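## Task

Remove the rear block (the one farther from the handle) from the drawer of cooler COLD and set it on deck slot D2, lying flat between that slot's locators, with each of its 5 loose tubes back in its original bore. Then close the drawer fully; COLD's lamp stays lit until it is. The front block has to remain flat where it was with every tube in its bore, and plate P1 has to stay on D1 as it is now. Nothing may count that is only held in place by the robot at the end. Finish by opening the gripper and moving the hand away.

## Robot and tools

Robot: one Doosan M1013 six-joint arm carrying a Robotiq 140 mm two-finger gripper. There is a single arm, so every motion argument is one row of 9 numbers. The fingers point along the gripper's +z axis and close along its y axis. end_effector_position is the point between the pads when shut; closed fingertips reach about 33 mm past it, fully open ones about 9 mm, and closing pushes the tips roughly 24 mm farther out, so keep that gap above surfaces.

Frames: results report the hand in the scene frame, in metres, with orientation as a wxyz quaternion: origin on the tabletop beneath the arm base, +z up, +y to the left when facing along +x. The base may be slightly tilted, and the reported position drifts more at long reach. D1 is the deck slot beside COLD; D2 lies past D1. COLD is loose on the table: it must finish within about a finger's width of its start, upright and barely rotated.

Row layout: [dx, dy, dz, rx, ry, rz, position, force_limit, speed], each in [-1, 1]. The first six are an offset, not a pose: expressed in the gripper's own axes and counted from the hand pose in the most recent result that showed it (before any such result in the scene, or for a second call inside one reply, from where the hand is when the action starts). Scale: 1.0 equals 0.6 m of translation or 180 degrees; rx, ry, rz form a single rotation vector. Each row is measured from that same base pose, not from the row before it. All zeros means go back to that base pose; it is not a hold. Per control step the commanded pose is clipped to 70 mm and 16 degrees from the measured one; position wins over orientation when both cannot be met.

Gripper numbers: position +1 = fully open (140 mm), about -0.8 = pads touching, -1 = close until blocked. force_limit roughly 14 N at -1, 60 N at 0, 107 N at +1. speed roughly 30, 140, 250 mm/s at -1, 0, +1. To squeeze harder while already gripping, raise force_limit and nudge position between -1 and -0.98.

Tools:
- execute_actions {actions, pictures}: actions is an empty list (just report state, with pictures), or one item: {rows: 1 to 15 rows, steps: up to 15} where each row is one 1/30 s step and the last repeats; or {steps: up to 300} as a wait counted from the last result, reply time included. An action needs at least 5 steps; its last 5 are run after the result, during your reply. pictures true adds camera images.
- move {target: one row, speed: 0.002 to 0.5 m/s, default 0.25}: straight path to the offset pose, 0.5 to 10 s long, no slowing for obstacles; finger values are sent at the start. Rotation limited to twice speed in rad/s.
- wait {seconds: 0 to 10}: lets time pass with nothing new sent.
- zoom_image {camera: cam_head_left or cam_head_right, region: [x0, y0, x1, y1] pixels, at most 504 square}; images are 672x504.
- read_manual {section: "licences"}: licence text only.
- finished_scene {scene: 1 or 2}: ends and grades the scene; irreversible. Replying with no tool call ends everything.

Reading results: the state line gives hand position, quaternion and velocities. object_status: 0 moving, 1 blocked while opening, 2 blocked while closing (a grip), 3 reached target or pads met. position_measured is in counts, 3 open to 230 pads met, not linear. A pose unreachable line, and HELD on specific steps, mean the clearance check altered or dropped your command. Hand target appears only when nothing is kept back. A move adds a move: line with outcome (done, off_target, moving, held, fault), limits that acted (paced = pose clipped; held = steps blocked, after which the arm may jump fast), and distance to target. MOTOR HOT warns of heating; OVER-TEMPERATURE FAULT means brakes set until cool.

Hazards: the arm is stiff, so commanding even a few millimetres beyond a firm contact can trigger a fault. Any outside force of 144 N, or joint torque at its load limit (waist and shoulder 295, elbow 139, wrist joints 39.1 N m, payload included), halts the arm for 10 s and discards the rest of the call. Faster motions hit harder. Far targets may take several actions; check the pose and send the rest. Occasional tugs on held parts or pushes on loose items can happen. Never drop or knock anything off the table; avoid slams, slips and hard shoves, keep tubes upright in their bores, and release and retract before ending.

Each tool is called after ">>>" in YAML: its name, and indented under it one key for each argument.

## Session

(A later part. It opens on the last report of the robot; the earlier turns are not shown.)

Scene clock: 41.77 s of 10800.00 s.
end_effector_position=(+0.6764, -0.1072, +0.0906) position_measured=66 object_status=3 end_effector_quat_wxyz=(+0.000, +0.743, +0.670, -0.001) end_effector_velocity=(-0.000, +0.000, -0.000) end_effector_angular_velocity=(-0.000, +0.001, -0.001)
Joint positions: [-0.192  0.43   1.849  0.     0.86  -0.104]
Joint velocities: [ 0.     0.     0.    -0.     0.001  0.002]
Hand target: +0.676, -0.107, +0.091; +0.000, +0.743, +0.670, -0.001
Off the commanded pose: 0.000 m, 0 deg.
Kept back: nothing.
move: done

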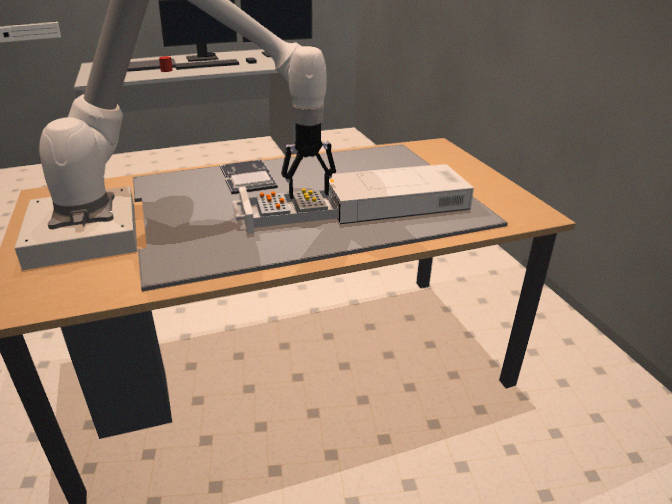

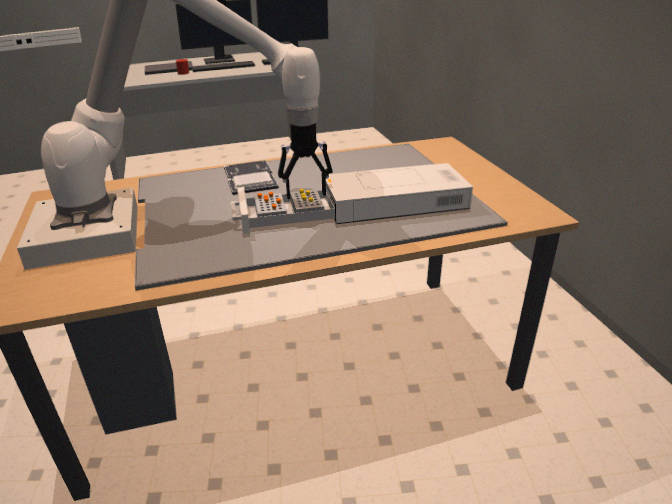

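>>> move:
  target: [0,0,0.04,0,0,0,0.44,0,1]
  speed: 0.015

>>> zoom_image:
  camera: "cam_head_left"
  region: [270, 160, 360, 230]

>>> zoom_image:
  camera: "cam_head_right"
  region: [270, 160, 360, 230]

Scene clock: 43.83 s of 10800.00 s.
end_effector_position=(+0.6764, -0.1072, +0.0666) position_measured=73 object_status=3 end_effector_quat_wxyz=(+0.000, +0.743, +0.670, -0.000) end_effector_velocity=(+0.000, +0.000, -0.000) end_effector_angular_velocity=(+0.001, -0.000, -0.002)
Joint positions: [-0.192  0.457  1.862  0.     0.82  -0.104]
Joint velocities: [-0.     0.    -0.     0.001 -0.     0.001]
Hand target: +0.676, -0.107, +0.067; +0.000, +0.743, +0.670, -0.000
Off the commanded pose: 0.000 m, 0 deg.
Kept back: nothing.
move: done

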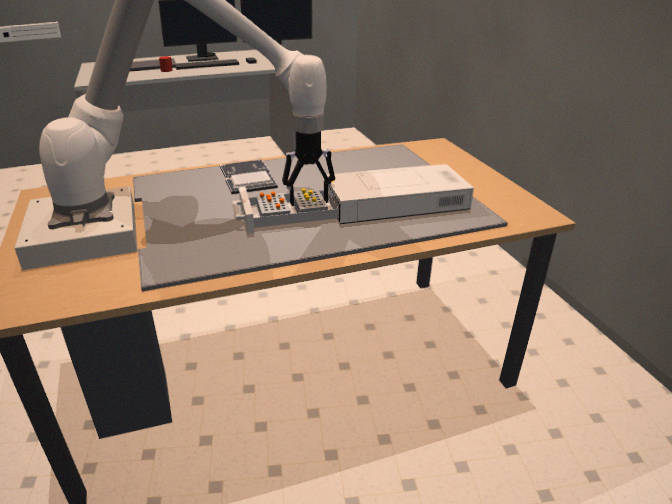

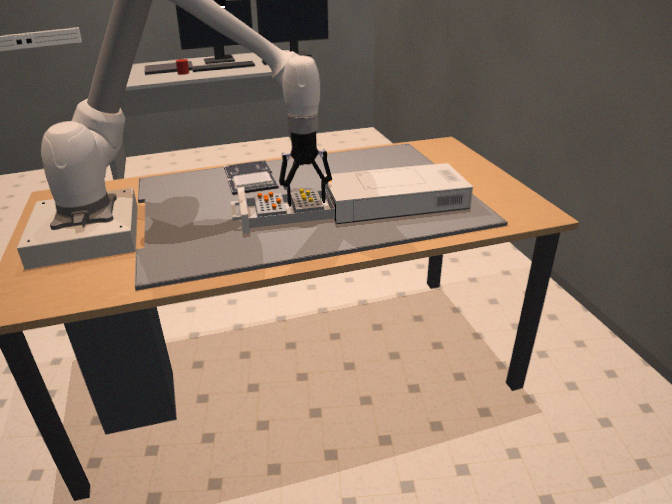

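Region (270, 160, 360, 230) of cam_head_left's 672x504 image, scaled by 5.600, with more detail than that image has.

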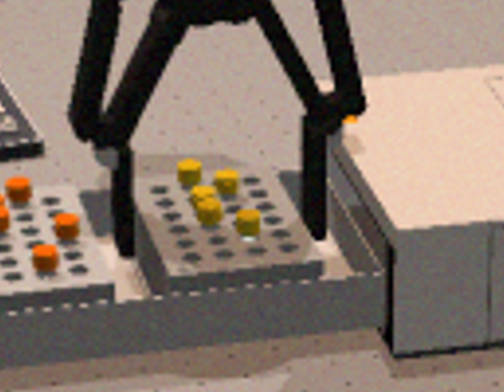

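Region (270, 160, 360, 230) of cam_head_right's 672x504 image, scaled by 5.600, with more detail than that image has.

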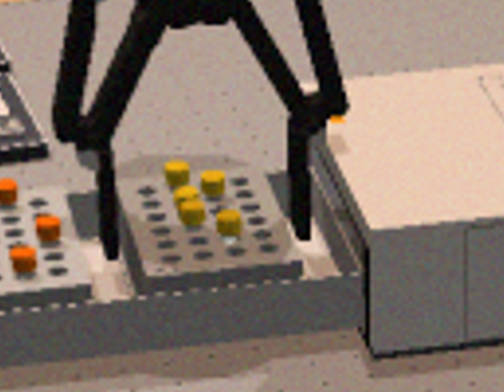

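>>> move:
  target: [0,0.002,0.006,0,0,0,-1,0.3,-1]
  speed: 0.01

>>> move:
  target: [0,0,-0.12,0,0,0,-1,0.3,-1]
  speed: 0.03

>>> zoom_image:
  camera: "cam_head_left"
  region: [210, 130, 360, 230]

>>> zoom_image:
  camera: "cam_head_left"
  region: [215, 150, 285, 200]

Scene clock: 44.93 s of 10800.00 s.
end_effector_position=(+0.6777, -0.1074, +0.0631) position_measured=104 object_status=2 end_effector_quat_wxyz=(+0.000, +0.743, +0.670, -0.000) end_effector_velocity=(+0.000, +0.000, -0.000) end_effector_angular_velocity=(+0.001, -0.000, -0.000)
Joint positions: [-0.192  0.463  1.862  0.     0.815 -0.104]
Joint velocities: [ 0.     0.001 -0.     0.001 -0.    -0.   ]
Hand target: +0.678, -0.107, +0.063; +0.000, +0.743, +0.670, -0.000
Off the commanded pose: 0.000 m, 0 deg.
Kept back: nothing.
move: done

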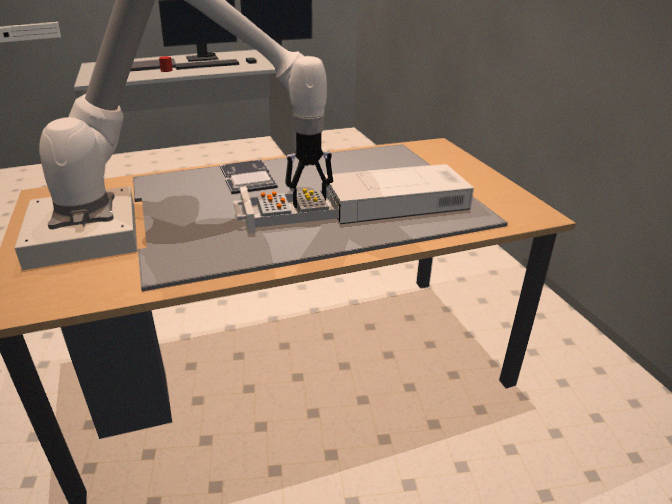

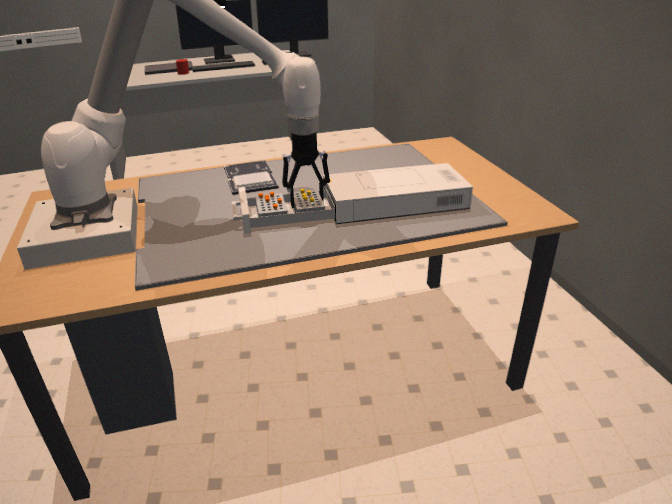

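Scene clock: 47.60 s of 10800.00 s.
end_effector_position=(+0.6777, -0.1074, +0.1351) position_measured=104 object_status=2 end_effector_quat_wxyz=(+0.000, +0.743, +0.670, -0.000) end_effector_velocity=(+0.000, -0.001, +0.001) end_effector_angular_velocity=(-0.001, -0.000, -0.001)
Joint positions: [-0.192  0.385  1.817  0.     0.936 -0.104]
Joint velocities: [-0.001 -0.    -0.001 -0.001  0.001  0.   ]
Hand target: +0.678, -0.107, +0.135; +0.000, +0.743, +0.670, -0.000
Off the commanded pose: 0.000 m, 0 deg.
Kept back: nothing.
move: done

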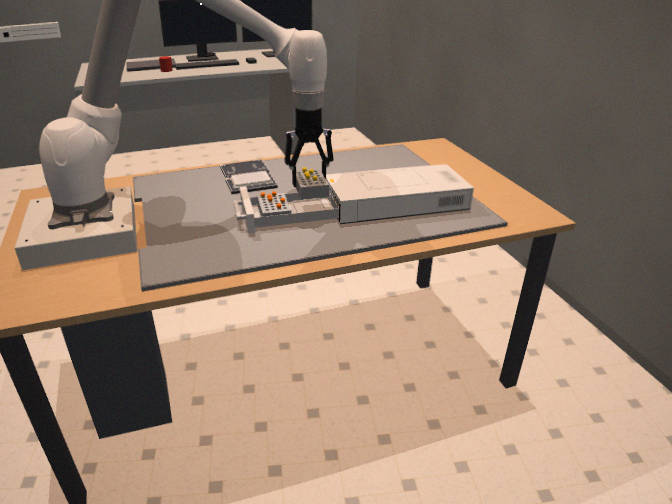

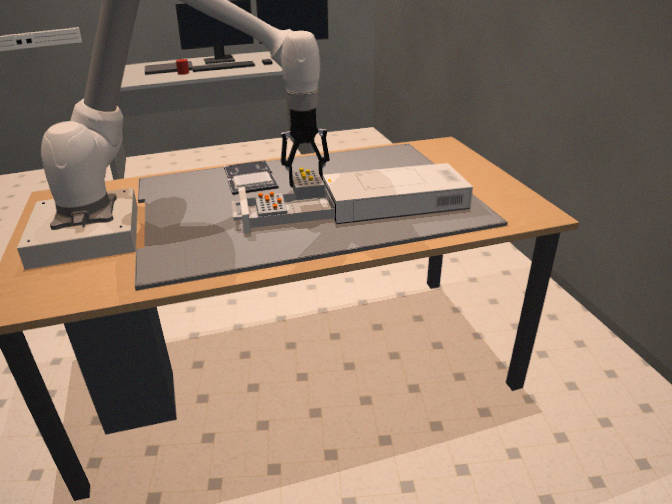

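Region (210, 130, 360, 230) of cam_head_left's 672x504 image, scaled by 3.360, with more detail than that image has.

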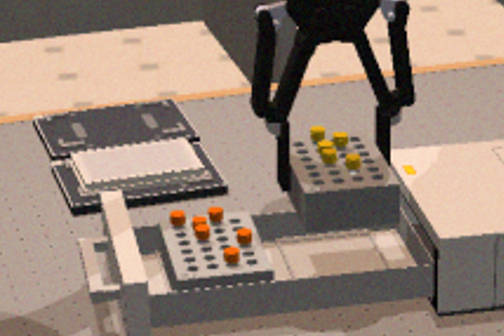

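Region (215, 150, 285, 200) of cam_head_left's 672x504 image, scaled by 7.200, with more detail than that image has; it fills the top 360 rows of this view, and the rest is white.

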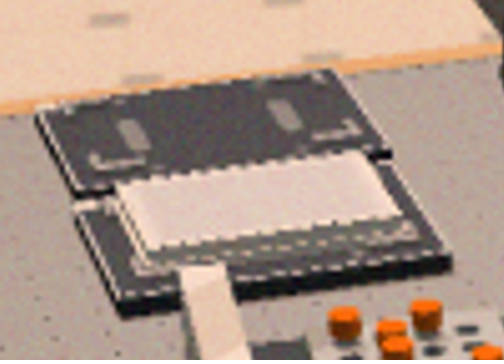

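>>> move:
  target: [0.62,-0.263,0,0,0,0.467,-1,0.3,-1]
  speed: 0.12

>>> move:
  target: [0,0,0.07,0,0,0,-1,0.3,-1]
  speed: 0.03

>>> zoom_image:
  camera: "cam_head_left"
  region: [200, 120, 300, 200]

>>> zoom_image:
  camera: "cam_head_right"
  region: [200, 120, 300, 200]

Scene clock: 54.43 s of 10800.00 s.
end_effector_position=(+0.5594, +0.2786, +0.1350) position_measured=104 object_status=2 end_effector_quat_wxyz=(+0.001, +1.000, +0.000, +0.000) end_effector_velocity=(+0.000, +0.000, -0.000) end_effector_angular_velocity=(+0.000, -0.000, -0.002)
Joint positions: [ 0.424  0.303  1.939 -0.003  0.897  1.981]
Joint velocities: [ 0.     0.     0.     0.    -0.001  0.002]
Hand target: +0.559, +0.279, +0.135; +0.001, +1.000, +0.000, +0.000
Off the commanded pose: 0.000 m, 0 deg.
Kept back: nothing.
move: done

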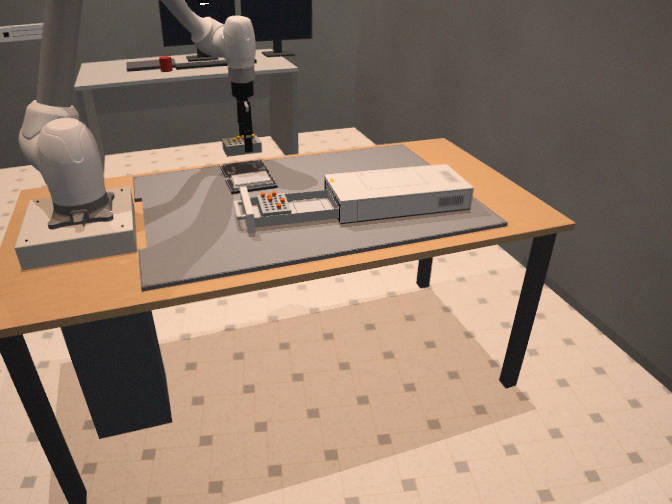

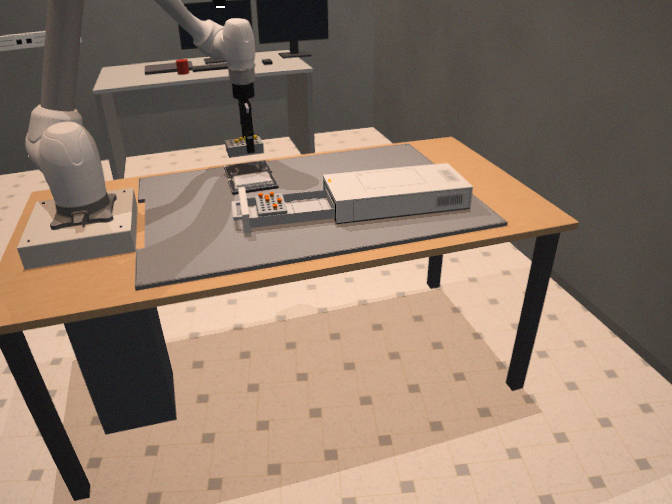

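Scene clock: 56.10 s of 10800.00 s.
end_effector_position=(+0.5594, +0.2787, +0.0930) position_measured=104 object_status=2 end_effector_quat_wxyz=(+0.001, +1.000, +0.000, +0.000) end_effector_velocity=(-0.000, +0.001, -0.000) end_effector_angular_velocity=(+0.000, -0.001, +0.001)
Joint positions: [ 0.424  0.351  1.967 -0.003  0.82   1.981]
Joint velocities: [ 0.001  0.     0.    -0.    -0.001  0.   ]
Hand target: +0.559, +0.279, +0.093; +0.001, +1.000, +0.000, +0.000
Off the commanded pose: 0.000 m, 0 deg.
Kept back: nothing.
move: done

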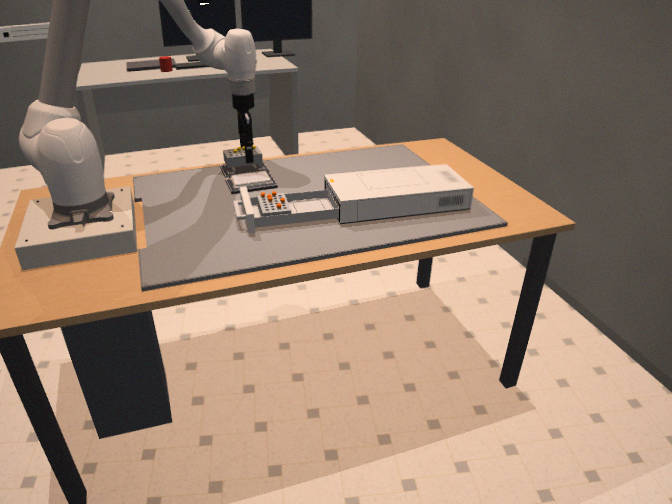

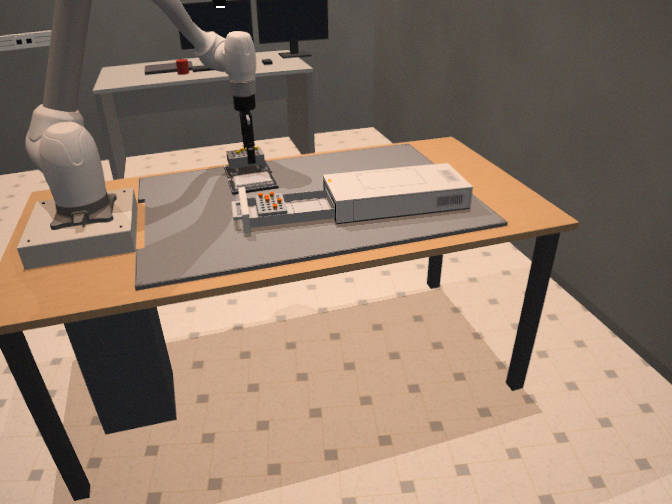

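Region (200, 120, 300, 200) of cam_head_left's 672x504 image, scaled by 5.040, with more detail than that image has; it fills the top 403 rows of this view, and the rest is white.

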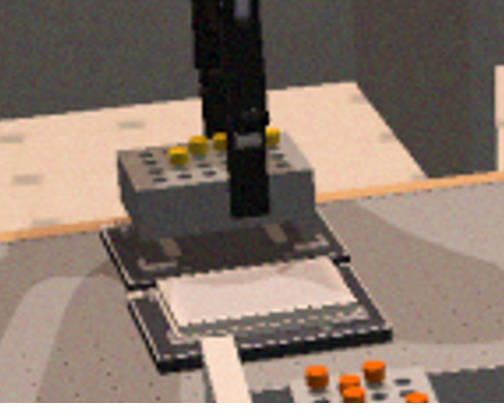

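Region (200, 120, 300, 200) of cam_head_right's 672x504 image, scaled by 5.040, with more detail than that image has; it fills the top 403 rows of this view, and the rest is white.

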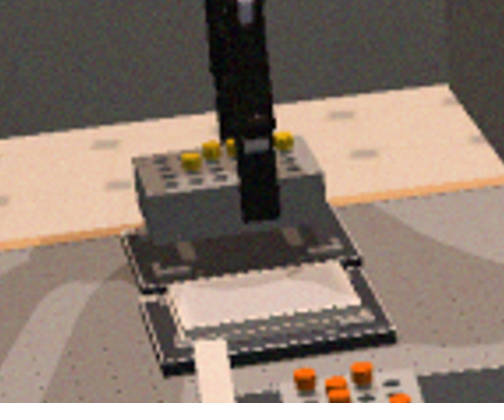

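>>> move:
  target: [0.015,-0.045,0.033,0,0,0,-1,0.3,-1]
  speed: 0.02

>>> zoom_image:
  camera: "cam_head_left"
  region: [215, 140, 285, 195]

>>> zoom_image:
  camera: "cam_head_right"
  region: [215, 140, 285, 195]

Scene clock: 58.40 s of 10800.00 s.
end_effector_position=(+0.5684, +0.3056, +0.0732) position_measured=104 object_status=2 end_effector_quat_wxyz=(+0.001, +1.000, +0.000, +0.000) end_effector_velocity=(-0.001, +0.001, -0.001) end_effector_angular_velocity=(-0.001, +0.001, +0.001)
Joint positions: [ 0.457  0.4    1.939 -0.003  0.799  2.014]
Joint velocities: [ 0.002  0.001  0.    -0.001  0.     0.002]
Hand target: +0.568, +0.306, +0.073; +0.001, +1.000, +0.000, +0.000
Off the commanded pose: 0.000 m, 0 deg.
Kept back: nothing.
move: done

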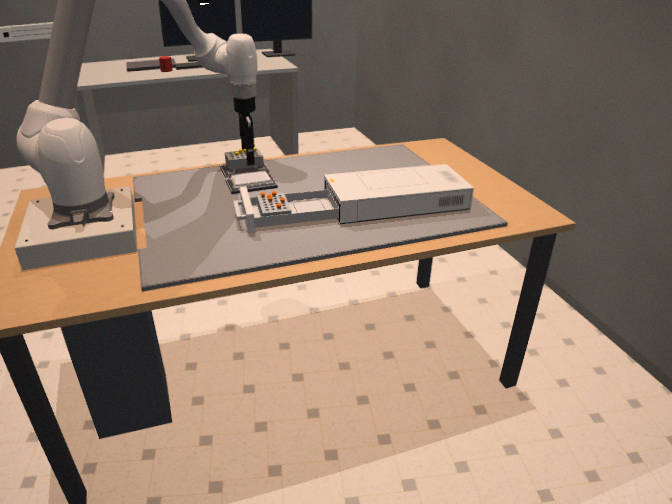

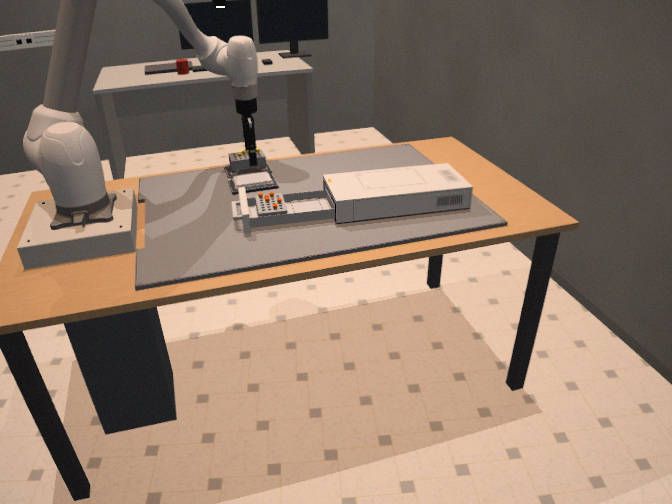

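Region (215, 140, 285, 195) of cam_head_left's 672x504 image, scaled by 7.200, with more detail than that image has; it fills the top 396 rows of this view, and the rest is white.

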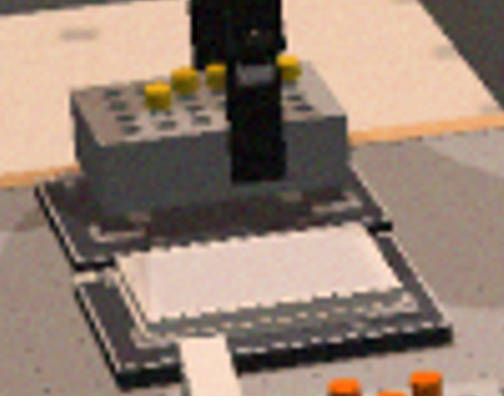

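Region (215, 140, 285, 195) of cam_head_right's 672x504 image, scaled by 7.200, with more detail than that image has; it fills the top 396 rows of this view, and the rest is white.

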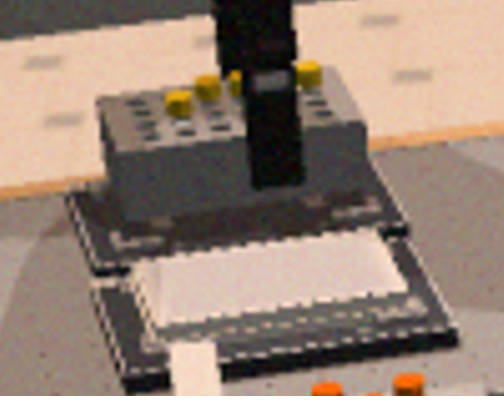

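>>> move:
  target: [0,0,0.01,0,0,-0.008,-1,0.3,-1]
  speed: 0.01

>>> zoom_image:
  camera: "cam_head_left"
  region: [218, 145, 274, 185]

>>> zoom_image:
  camera: "cam_head_right"
  region: [218, 145, 274, 185]

Scene clock: 60.10 s of 10800.00 s.
end_effector_position=(+0.5685, +0.3057, +0.0675) position_measured=104 object_status=2 end_effector_quat_wxyz=(+0.001, +1.000, +0.013, +0.000) end_effector_velocity=(+0.000, -0.001, -0.001) end_effector_angular_velocity=(-0.000, +0.001, -0.001)
Joint positions: [ 0.457  0.407  1.942 -0.003  0.789  1.989]
Joint velocities: [-0.002  0.001  0.    -0.    -0.    -0.001]
Hand target: +0.568, +0.306, +0.067; +0.001, +1.000, +0.013, +0.000
Off the commanded pose: 0.000 m, 0 deg.
Kept back: nothing.
move: done

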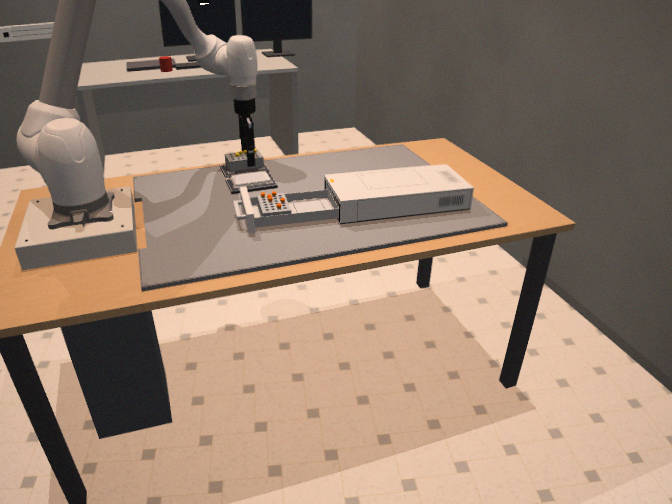

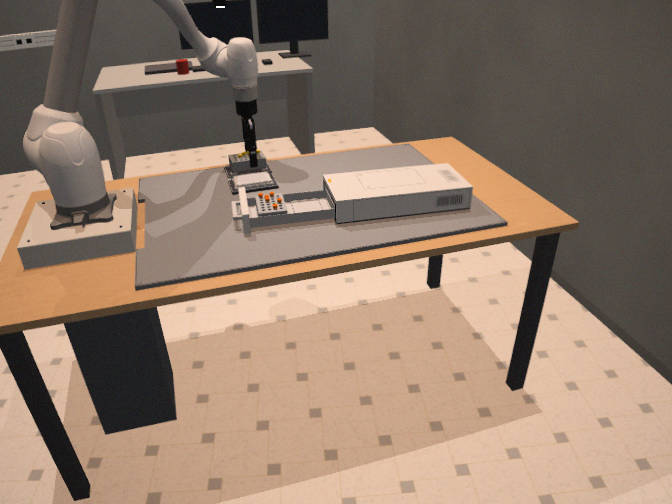

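Region (218, 145, 274, 185) of cam_head_left's 672x504 image, scaled by 9.000, with more detail than that image has; it fills the top 360 rows of this view, and the rest is white.

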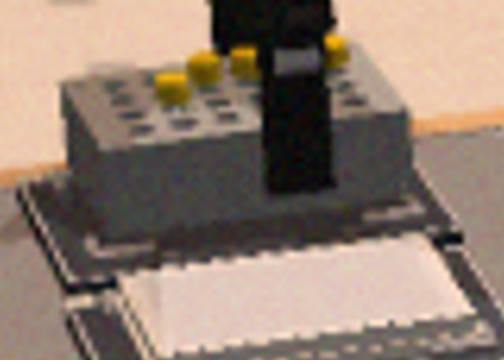

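Region (218, 145, 274, 185) of cam_head_right's 672x504 image, scaled by 9.000, with more detail than that image has; it fills the top 360 rows of this view, and the rest is white.

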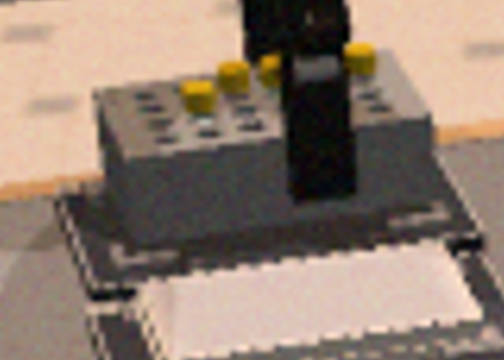

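>>> move:
  target: [0,0,0.003,0,0,0,-1,0.3,-1]
  speed: 0.004

>>> zoom_image:
  camera: "cam_head_left"
  region: [218, 145, 274, 185]

Scene clock: 61.03 s of 10800.00 s.
end_effector_position=(+0.5686, +0.3057, +0.0658) position_measured=104 object_status=2 end_effector_quat_wxyz=(+0.001, +1.000, +0.013, +0.000) end_effector_velocity=(-0.000, -0.000, -0.000) end_effector_angular_velocity=(-0.001, +0.000, +0.001)
Joint positions: [ 0.457  0.409  1.943 -0.003  0.786  1.989]
Joint velocities: [-0.    -0.     0.    -0.001  0.    -0.   ]
Hand target: +0.569, +0.306, +0.066; +0.001, +1.000, +0.013, +0.000
Off the commanded pose: 0.000 m, 0 deg.
Kept back: nothing.
move: done

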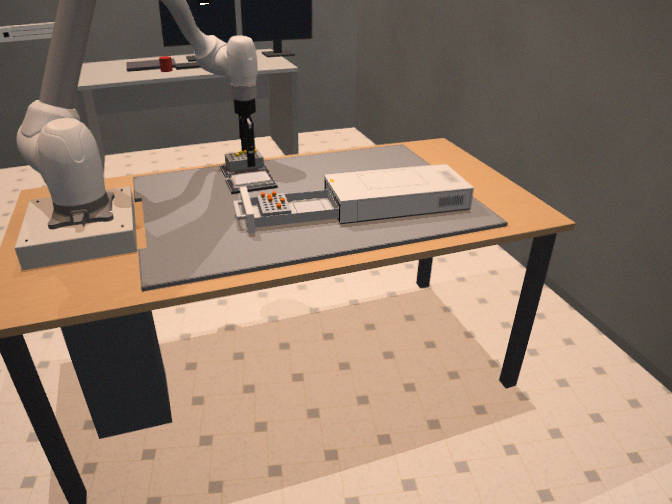

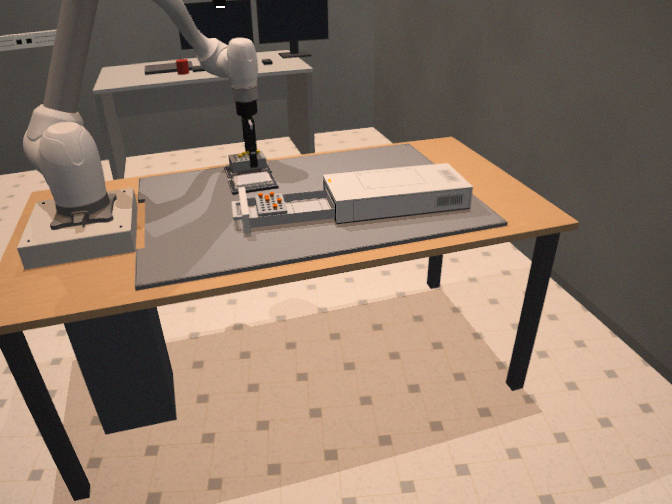

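Region (218, 145, 274, 185) of cam_head_left's 672x504 image, scaled by 9.000, with more detail than that image has; it fills the top 360 rows of this view, and the rest is white.

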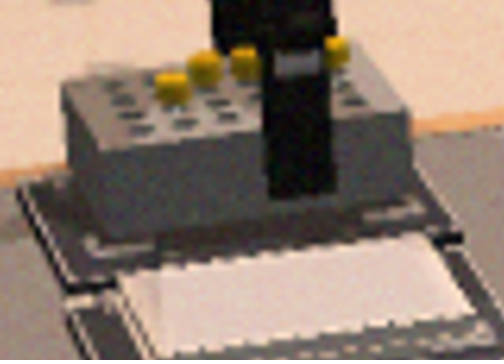

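>>> move:
  target: [0,0,-0.003,0,0,0,-1,0.3,-1]
  speed: 0.006

>>> move:
  target: [0,0.01,0,0,0,0,-1,0.3,-1]
  speed: 0.006

>>> move:
  target: [0,0,0.005,0,0,0,-1,0.3,-1]
  speed: 0.004

>>> zoom_image:
  camera: "cam_head_left"
  region: [218, 145, 274, 185]

>>> zoom_image:
  camera: "cam_head_right"
  region: [218, 145, 274, 185]

Scene clock: 62.03 s of 10800.00 s.
end_effector_position=(+0.5685, +0.3057, +0.0673) position_measured=104 object_status=2 end_effector_quat_wxyz=(+0.001, +1.000, +0.013, +0.000) end_effector_velocity=(+0.000, -0.001, +0.001) end_effector_angular_velocity=(-0.000, -0.001, -0.000)
Joint positions: [ 0.457  0.408  1.942 -0.003  0.789  1.989]
Joint velocities: [-0.001 -0.002  0.    -0.001  0.    -0.   ]
Hand target: +0.569, +0.306, +0.068; +0.001, +1.000, +0.013, +0.000
Off the commanded pose: 0.000 m, 0 deg.
Kept back: nothing.
move: done

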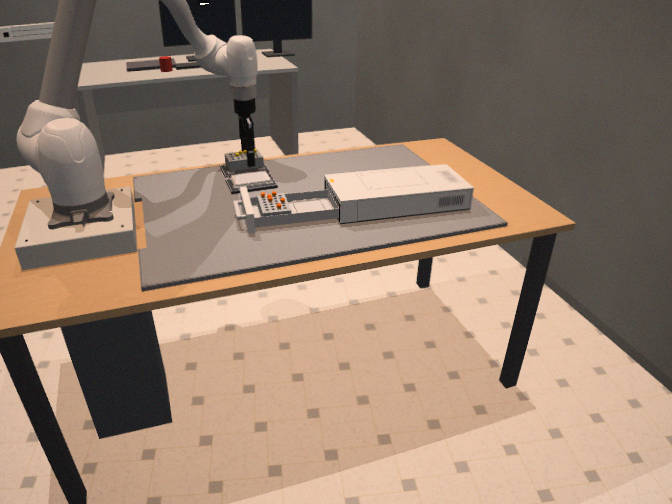

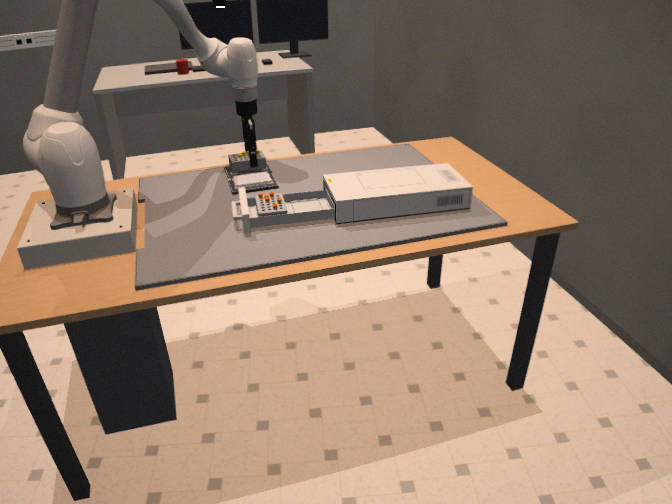

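Scene clock: 63.27 s of 10800.00 s.
end_effector_position=(+0.5686, +0.2997, +0.0673) position_measured=104 object_status=2 end_effector_quat_wxyz=(+0.001, +1.000, +0.013, +0.000) end_effector_velocity=(-0.000, -0.000, -0.000) end_effector_angular_velocity=(+0.001, +0.000, -0.002)
Joint positions: [ 0.448  0.404  1.947 -0.003  0.787  1.98 ]
Joint velocities: [-0.001 -0.     0.     0.001  0.     0.   ]
Hand target: +0.569, +0.300, +0.067; +0.001, +1.000, +0.013, +0.000
Off the commanded pose: 0.000 m, 0 deg.
Kept back: nothing.
move: done

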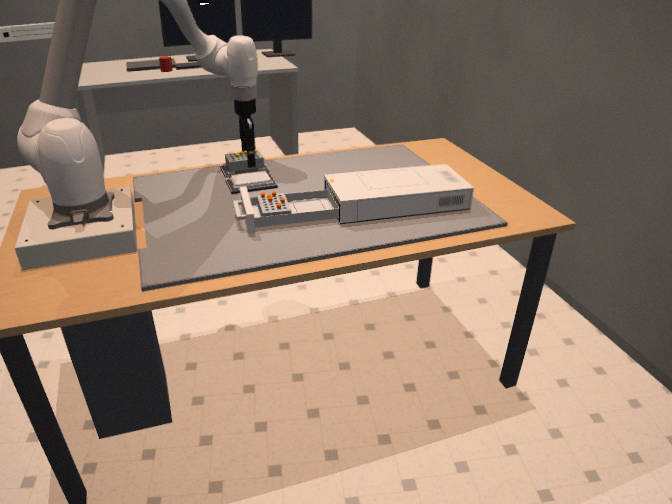

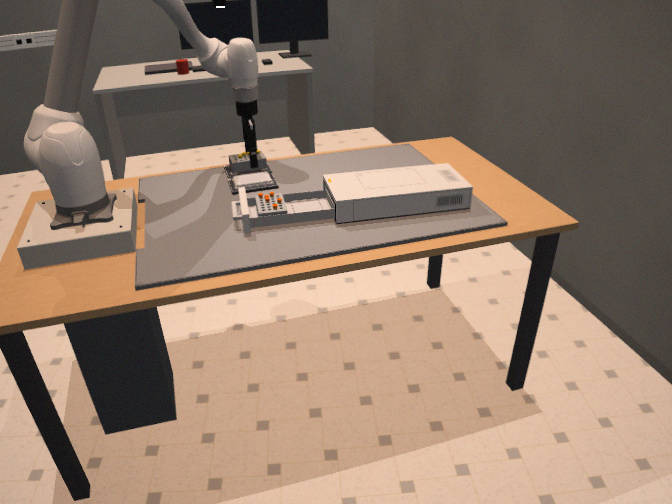

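Scene clock: 64.23 s of 10800.00 s.
end_effector_position=(+0.5687, +0.2997, +0.0645) position_measured=104 object_status=2 end_effector_quat_wxyz=(+0.001, +1.000, +0.013, +0.000) end_effector_velocity=(+0.001, -0.001, -0.000) end_effector_angular_velocity=(-0.002, -0.001, +0.001)
Joint positions: [ 0.448  0.408  1.949 -0.003  0.782  1.98 ]
Joint velocities: [-0.002  0.001 -0.001 -0.003  0.    -0.   ]
Hand target: +0.569, +0.300, +0.064; +0.001, +1.000, +0.013, +0.000
Off the commanded pose: 0.000 m, 0 deg.
Kept back: nothing.
move: done

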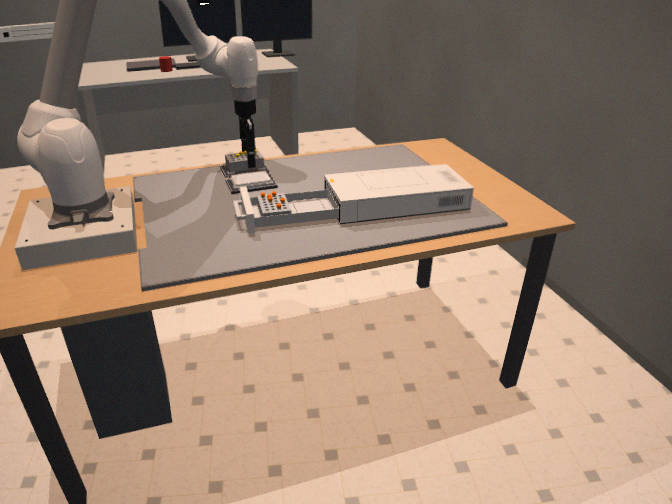

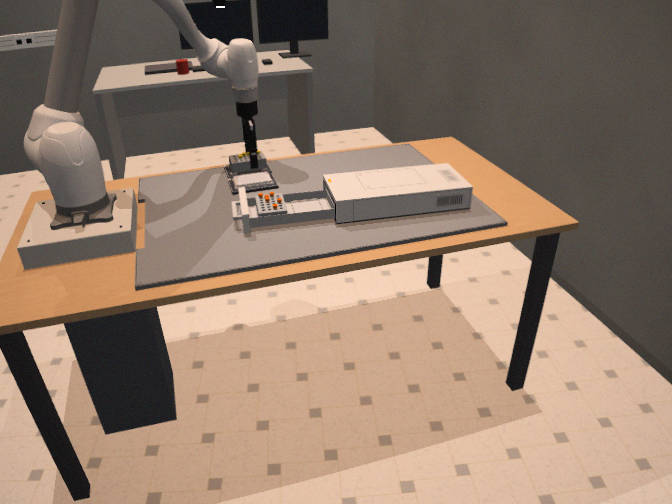

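Region (218, 145, 274, 185) of cam_head_left's 672x504 image, scaled by 9.000, with more detail than that image has; it fills the top 360 rows of this view, and the rest is white.

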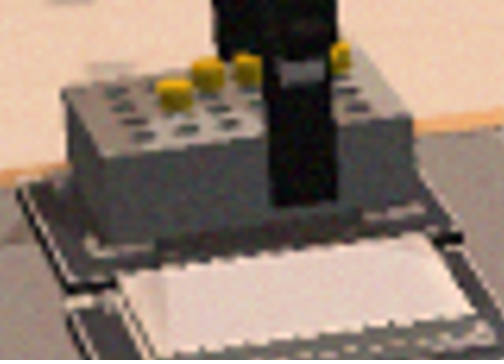

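Region (218, 145, 274, 185) of cam_head_right's 672x504 image, scaled by 9.000, with more detail than that image has; it fills the top 360 rows of this view, and the rest is white.

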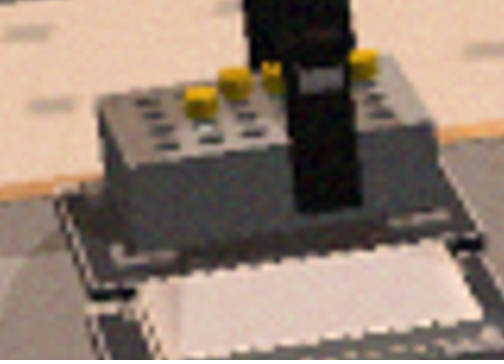

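>>> move:
  target: [0,0,-0.004,0,0,0,-1,0.3,-1]
  speed: 0.006

>>> move:
  target: [-0.004,0.002,0,0,0,0,-1,0.3,-1]
  speed: 0.006

>>> move:
  target: [0,0,0.007,0,0,0,-1,0.3,-1]
  speed: 0.004

>>> zoom_image:
  camera: "cam_head_left"
  region: [218, 145, 274, 185]

>>> zoom_image:
  camera: "cam_head_right"
  region: [218, 145, 274, 185]

Scene clock: 65.17 s of 10800.00 s.
end_effector_position=(+0.5687, +0.2997, +0.0667) position_measured=104 object_status=2 end_effector_quat_wxyz=(+0.001, +1.000, +0.013, +0.000) end_effector_velocity=(+0.000, -0.001, +0.001) end_effector_angular_velocity=(-0.001, -0.001, +0.001)
Joint positions: [ 0.448  0.405  1.948 -0.003  0.786  1.98 ]
Joint velocities: [-0.001 -0.001  0.    -0.002  0.    -0.   ]
Hand target: +0.569, +0.300, +0.067; +0.001, +1.000, +0.013, +0.000
Off the commanded pose: 0.000 m, 0 deg.
Kept back: nothing.
move: done

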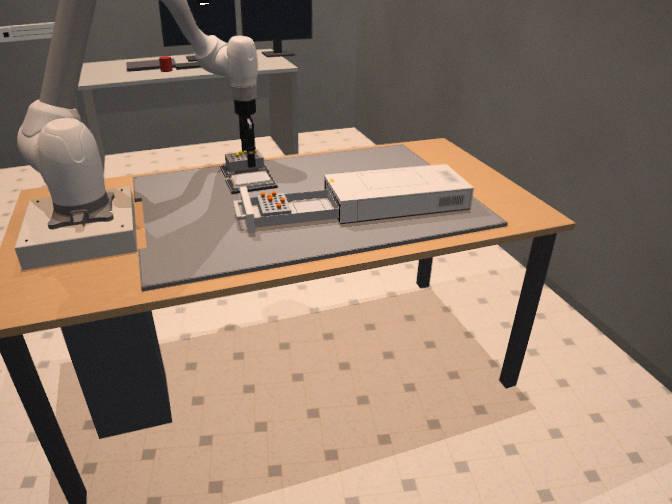

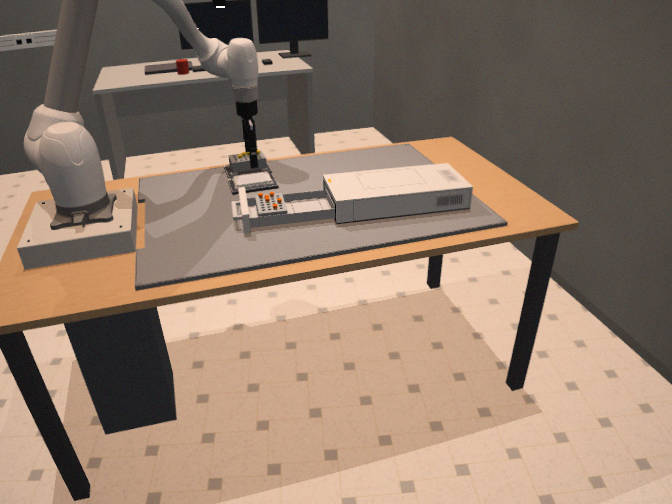

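Scene clock: 65.87 s of 10800.00 s.
end_effector_position=(+0.5663, +0.2985, +0.0667) position_measured=104 object_status=2 end_effector_quat_wxyz=(+0.001, +1.000, +0.013, +0.000) end_effector_velocity=(-0.001, +0.000, -0.000) end_effector_angular_velocity=(+0.000, +0.001, +0.000)
Joint positions: [ 0.448  0.402  1.953 -0.003  0.784  1.98 ]
Joint velocities: [ 0.    -0.     0.001  0.001 -0.    -0.   ]
Hand target: +0.566, +0.298, +0.067; +0.001, +1.000, +0.013, +0.000
Off the commanded pose: 0.000 m, 0 deg.
Kept back: nothing.
move: done

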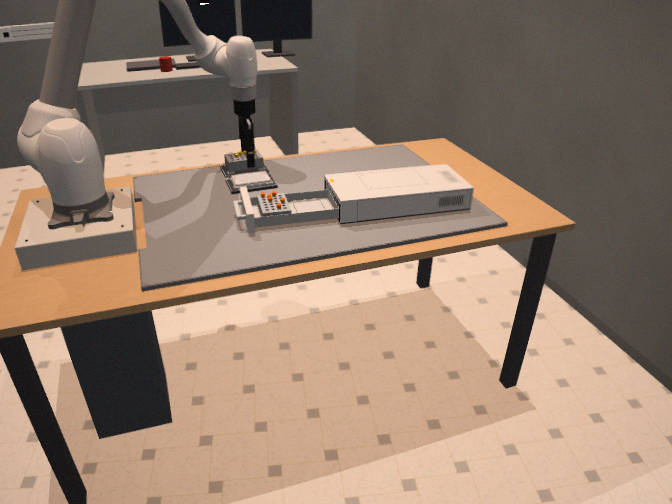

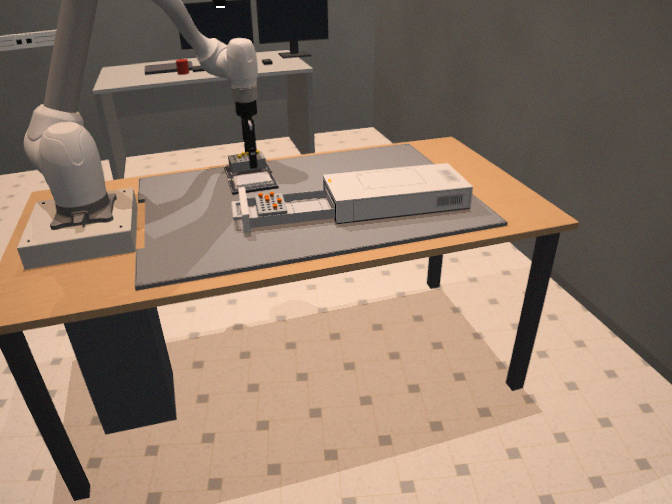

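Scene clock: 67.13 s of 10800.00 s.
end_effector_position=(+0.5664, +0.2985, +0.0627) position_measured=104 object_status=2 end_effector_quat_wxyz=(+0.001, +1.000, +0.013, +0.000) end_effector_velocity=(+0.001, -0.002, -0.000) end_effector_angular_velocity=(-0.001, -0.000, +0.000)
Joint positions: [ 0.448  0.407  1.955 -0.003  0.776  1.98 ]
Joint velocities: [-0.003  0.001 -0.    -0.002 -0.    -0.001]
Hand target: +0.566, +0.298, +0.063; +0.001, +1.000, +0.013, +0.000
Off the commanded pose: 0.000 m, 0 deg.
Kept back: nothing.
move: done

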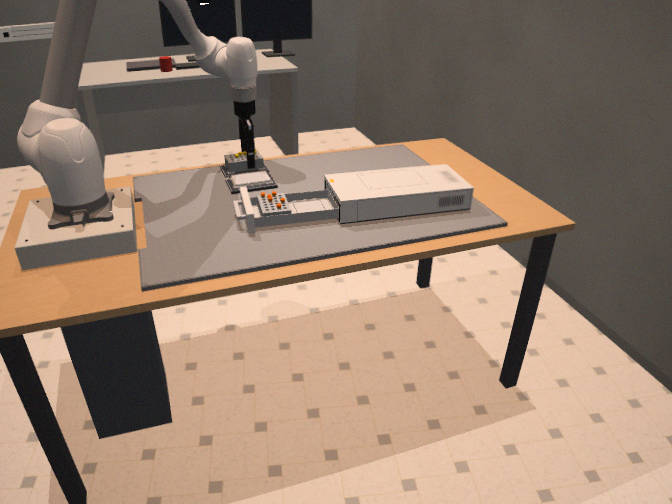

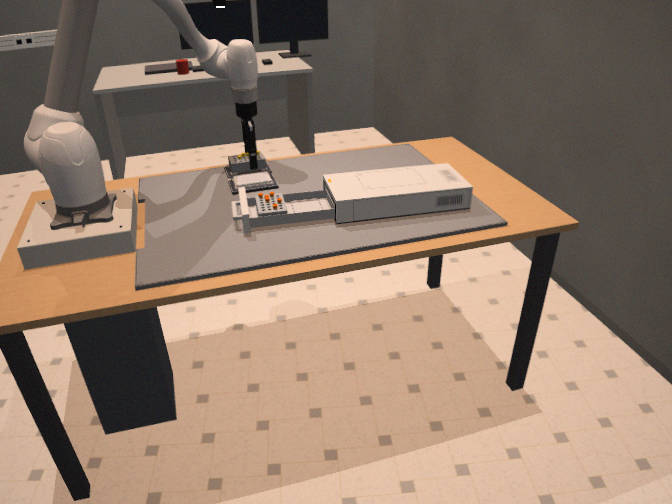

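Region (218, 145, 274, 185) of cam_head_left's 672x504 image, scaled by 9.000, with more detail than that image has; it fills the top 360 rows of this view, and the rest is white.

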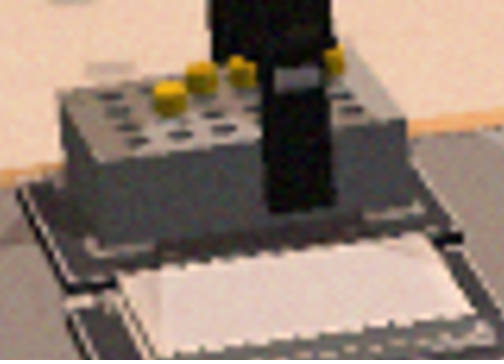

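Region (218, 145, 274, 185) of cam_head_right's 672x504 image, scaled by 9.000, with more detail than that image has; it fills the top 360 rows of this view, and the rest is white.

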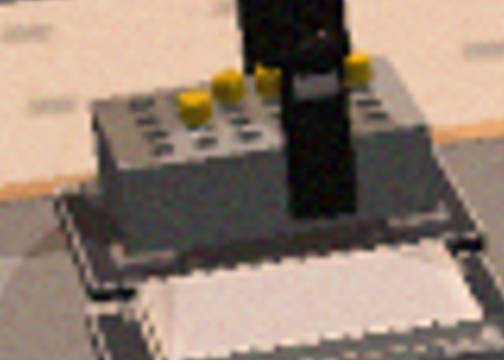

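Unclear; release slightly and see whether it settles.

>>> move:
  target: [0,0,0,0,0,0,0.32,0.3,-1]

>>> zoom_image:
  camera: "cam_head_left"
  region: [218, 145, 274, 185]

>>> zoom_image:
  camera: "cam_head_right"
  region: [218, 145, 274, 185]

Scene clock: 68.07 s of 10800.00 s.
end_effector_position=(+0.5664, +0.2985, +0.0626) position_measured=89 object_status=3 end_effector_quat_wxyz=(+0.001, +1.000, +0.013, +0.000) end_effector_velocity=(+0.001, -0.000, +0.001) end_effector_angular_velocity=(-0.000, -0.002, -0.000)
Joint positions: [ 0.448  0.407  1.955 -0.003  0.776  1.98 ]
Joint velocities: [-0.    -0.001 -0.    -0.002 -0.001  0.001]
Hand target: +0.566, +0.298, +0.063; +0.001, +1.000, +0.013, +0.000
Off the commanded pose: 0.000 m, 0 deg.
Kept back: nothing.
move: done

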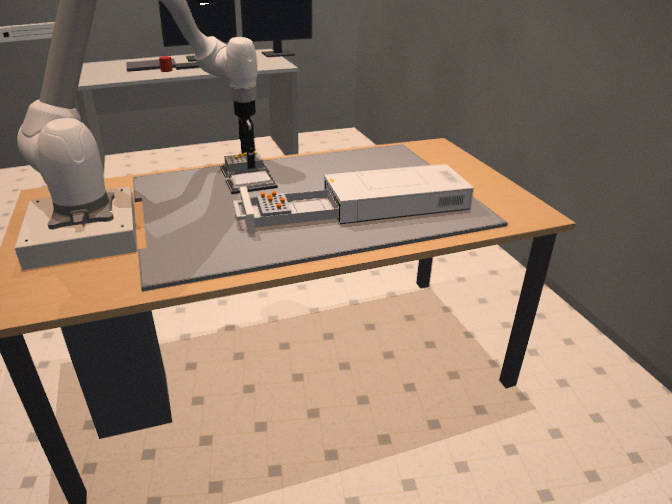

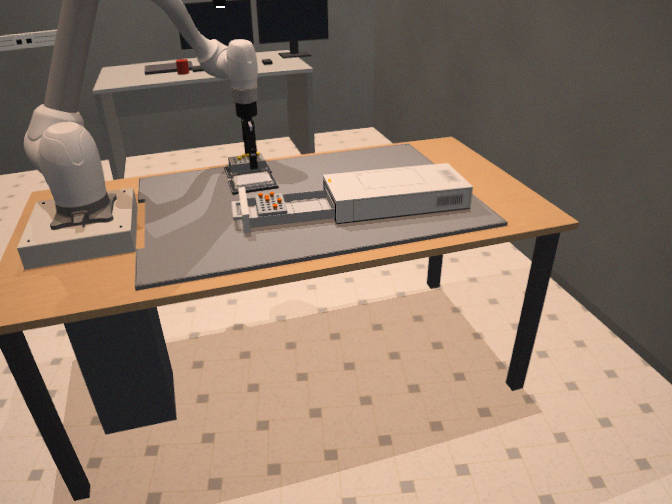

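Region (218, 145, 274, 185) of cam_head_left's 672x504 image, scaled by 9.000, with more detail than that image has; it fills the top 360 rows of this view, and the rest is white.

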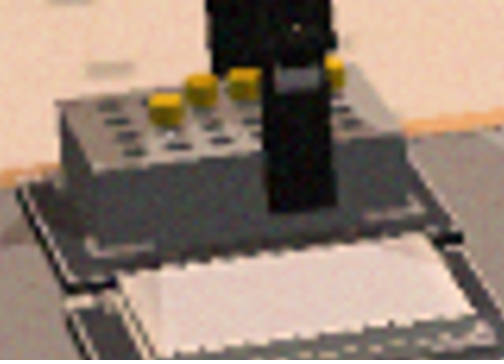

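Region (218, 145, 274, 185) of cam_head_right's 672x504 image, scaled by 9.000, with more detail than that image has; it fills the top 360 rows of this view, and the rest is white.

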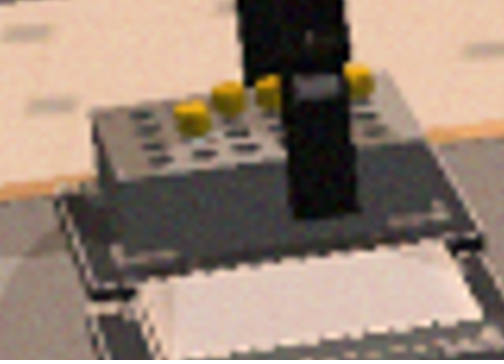

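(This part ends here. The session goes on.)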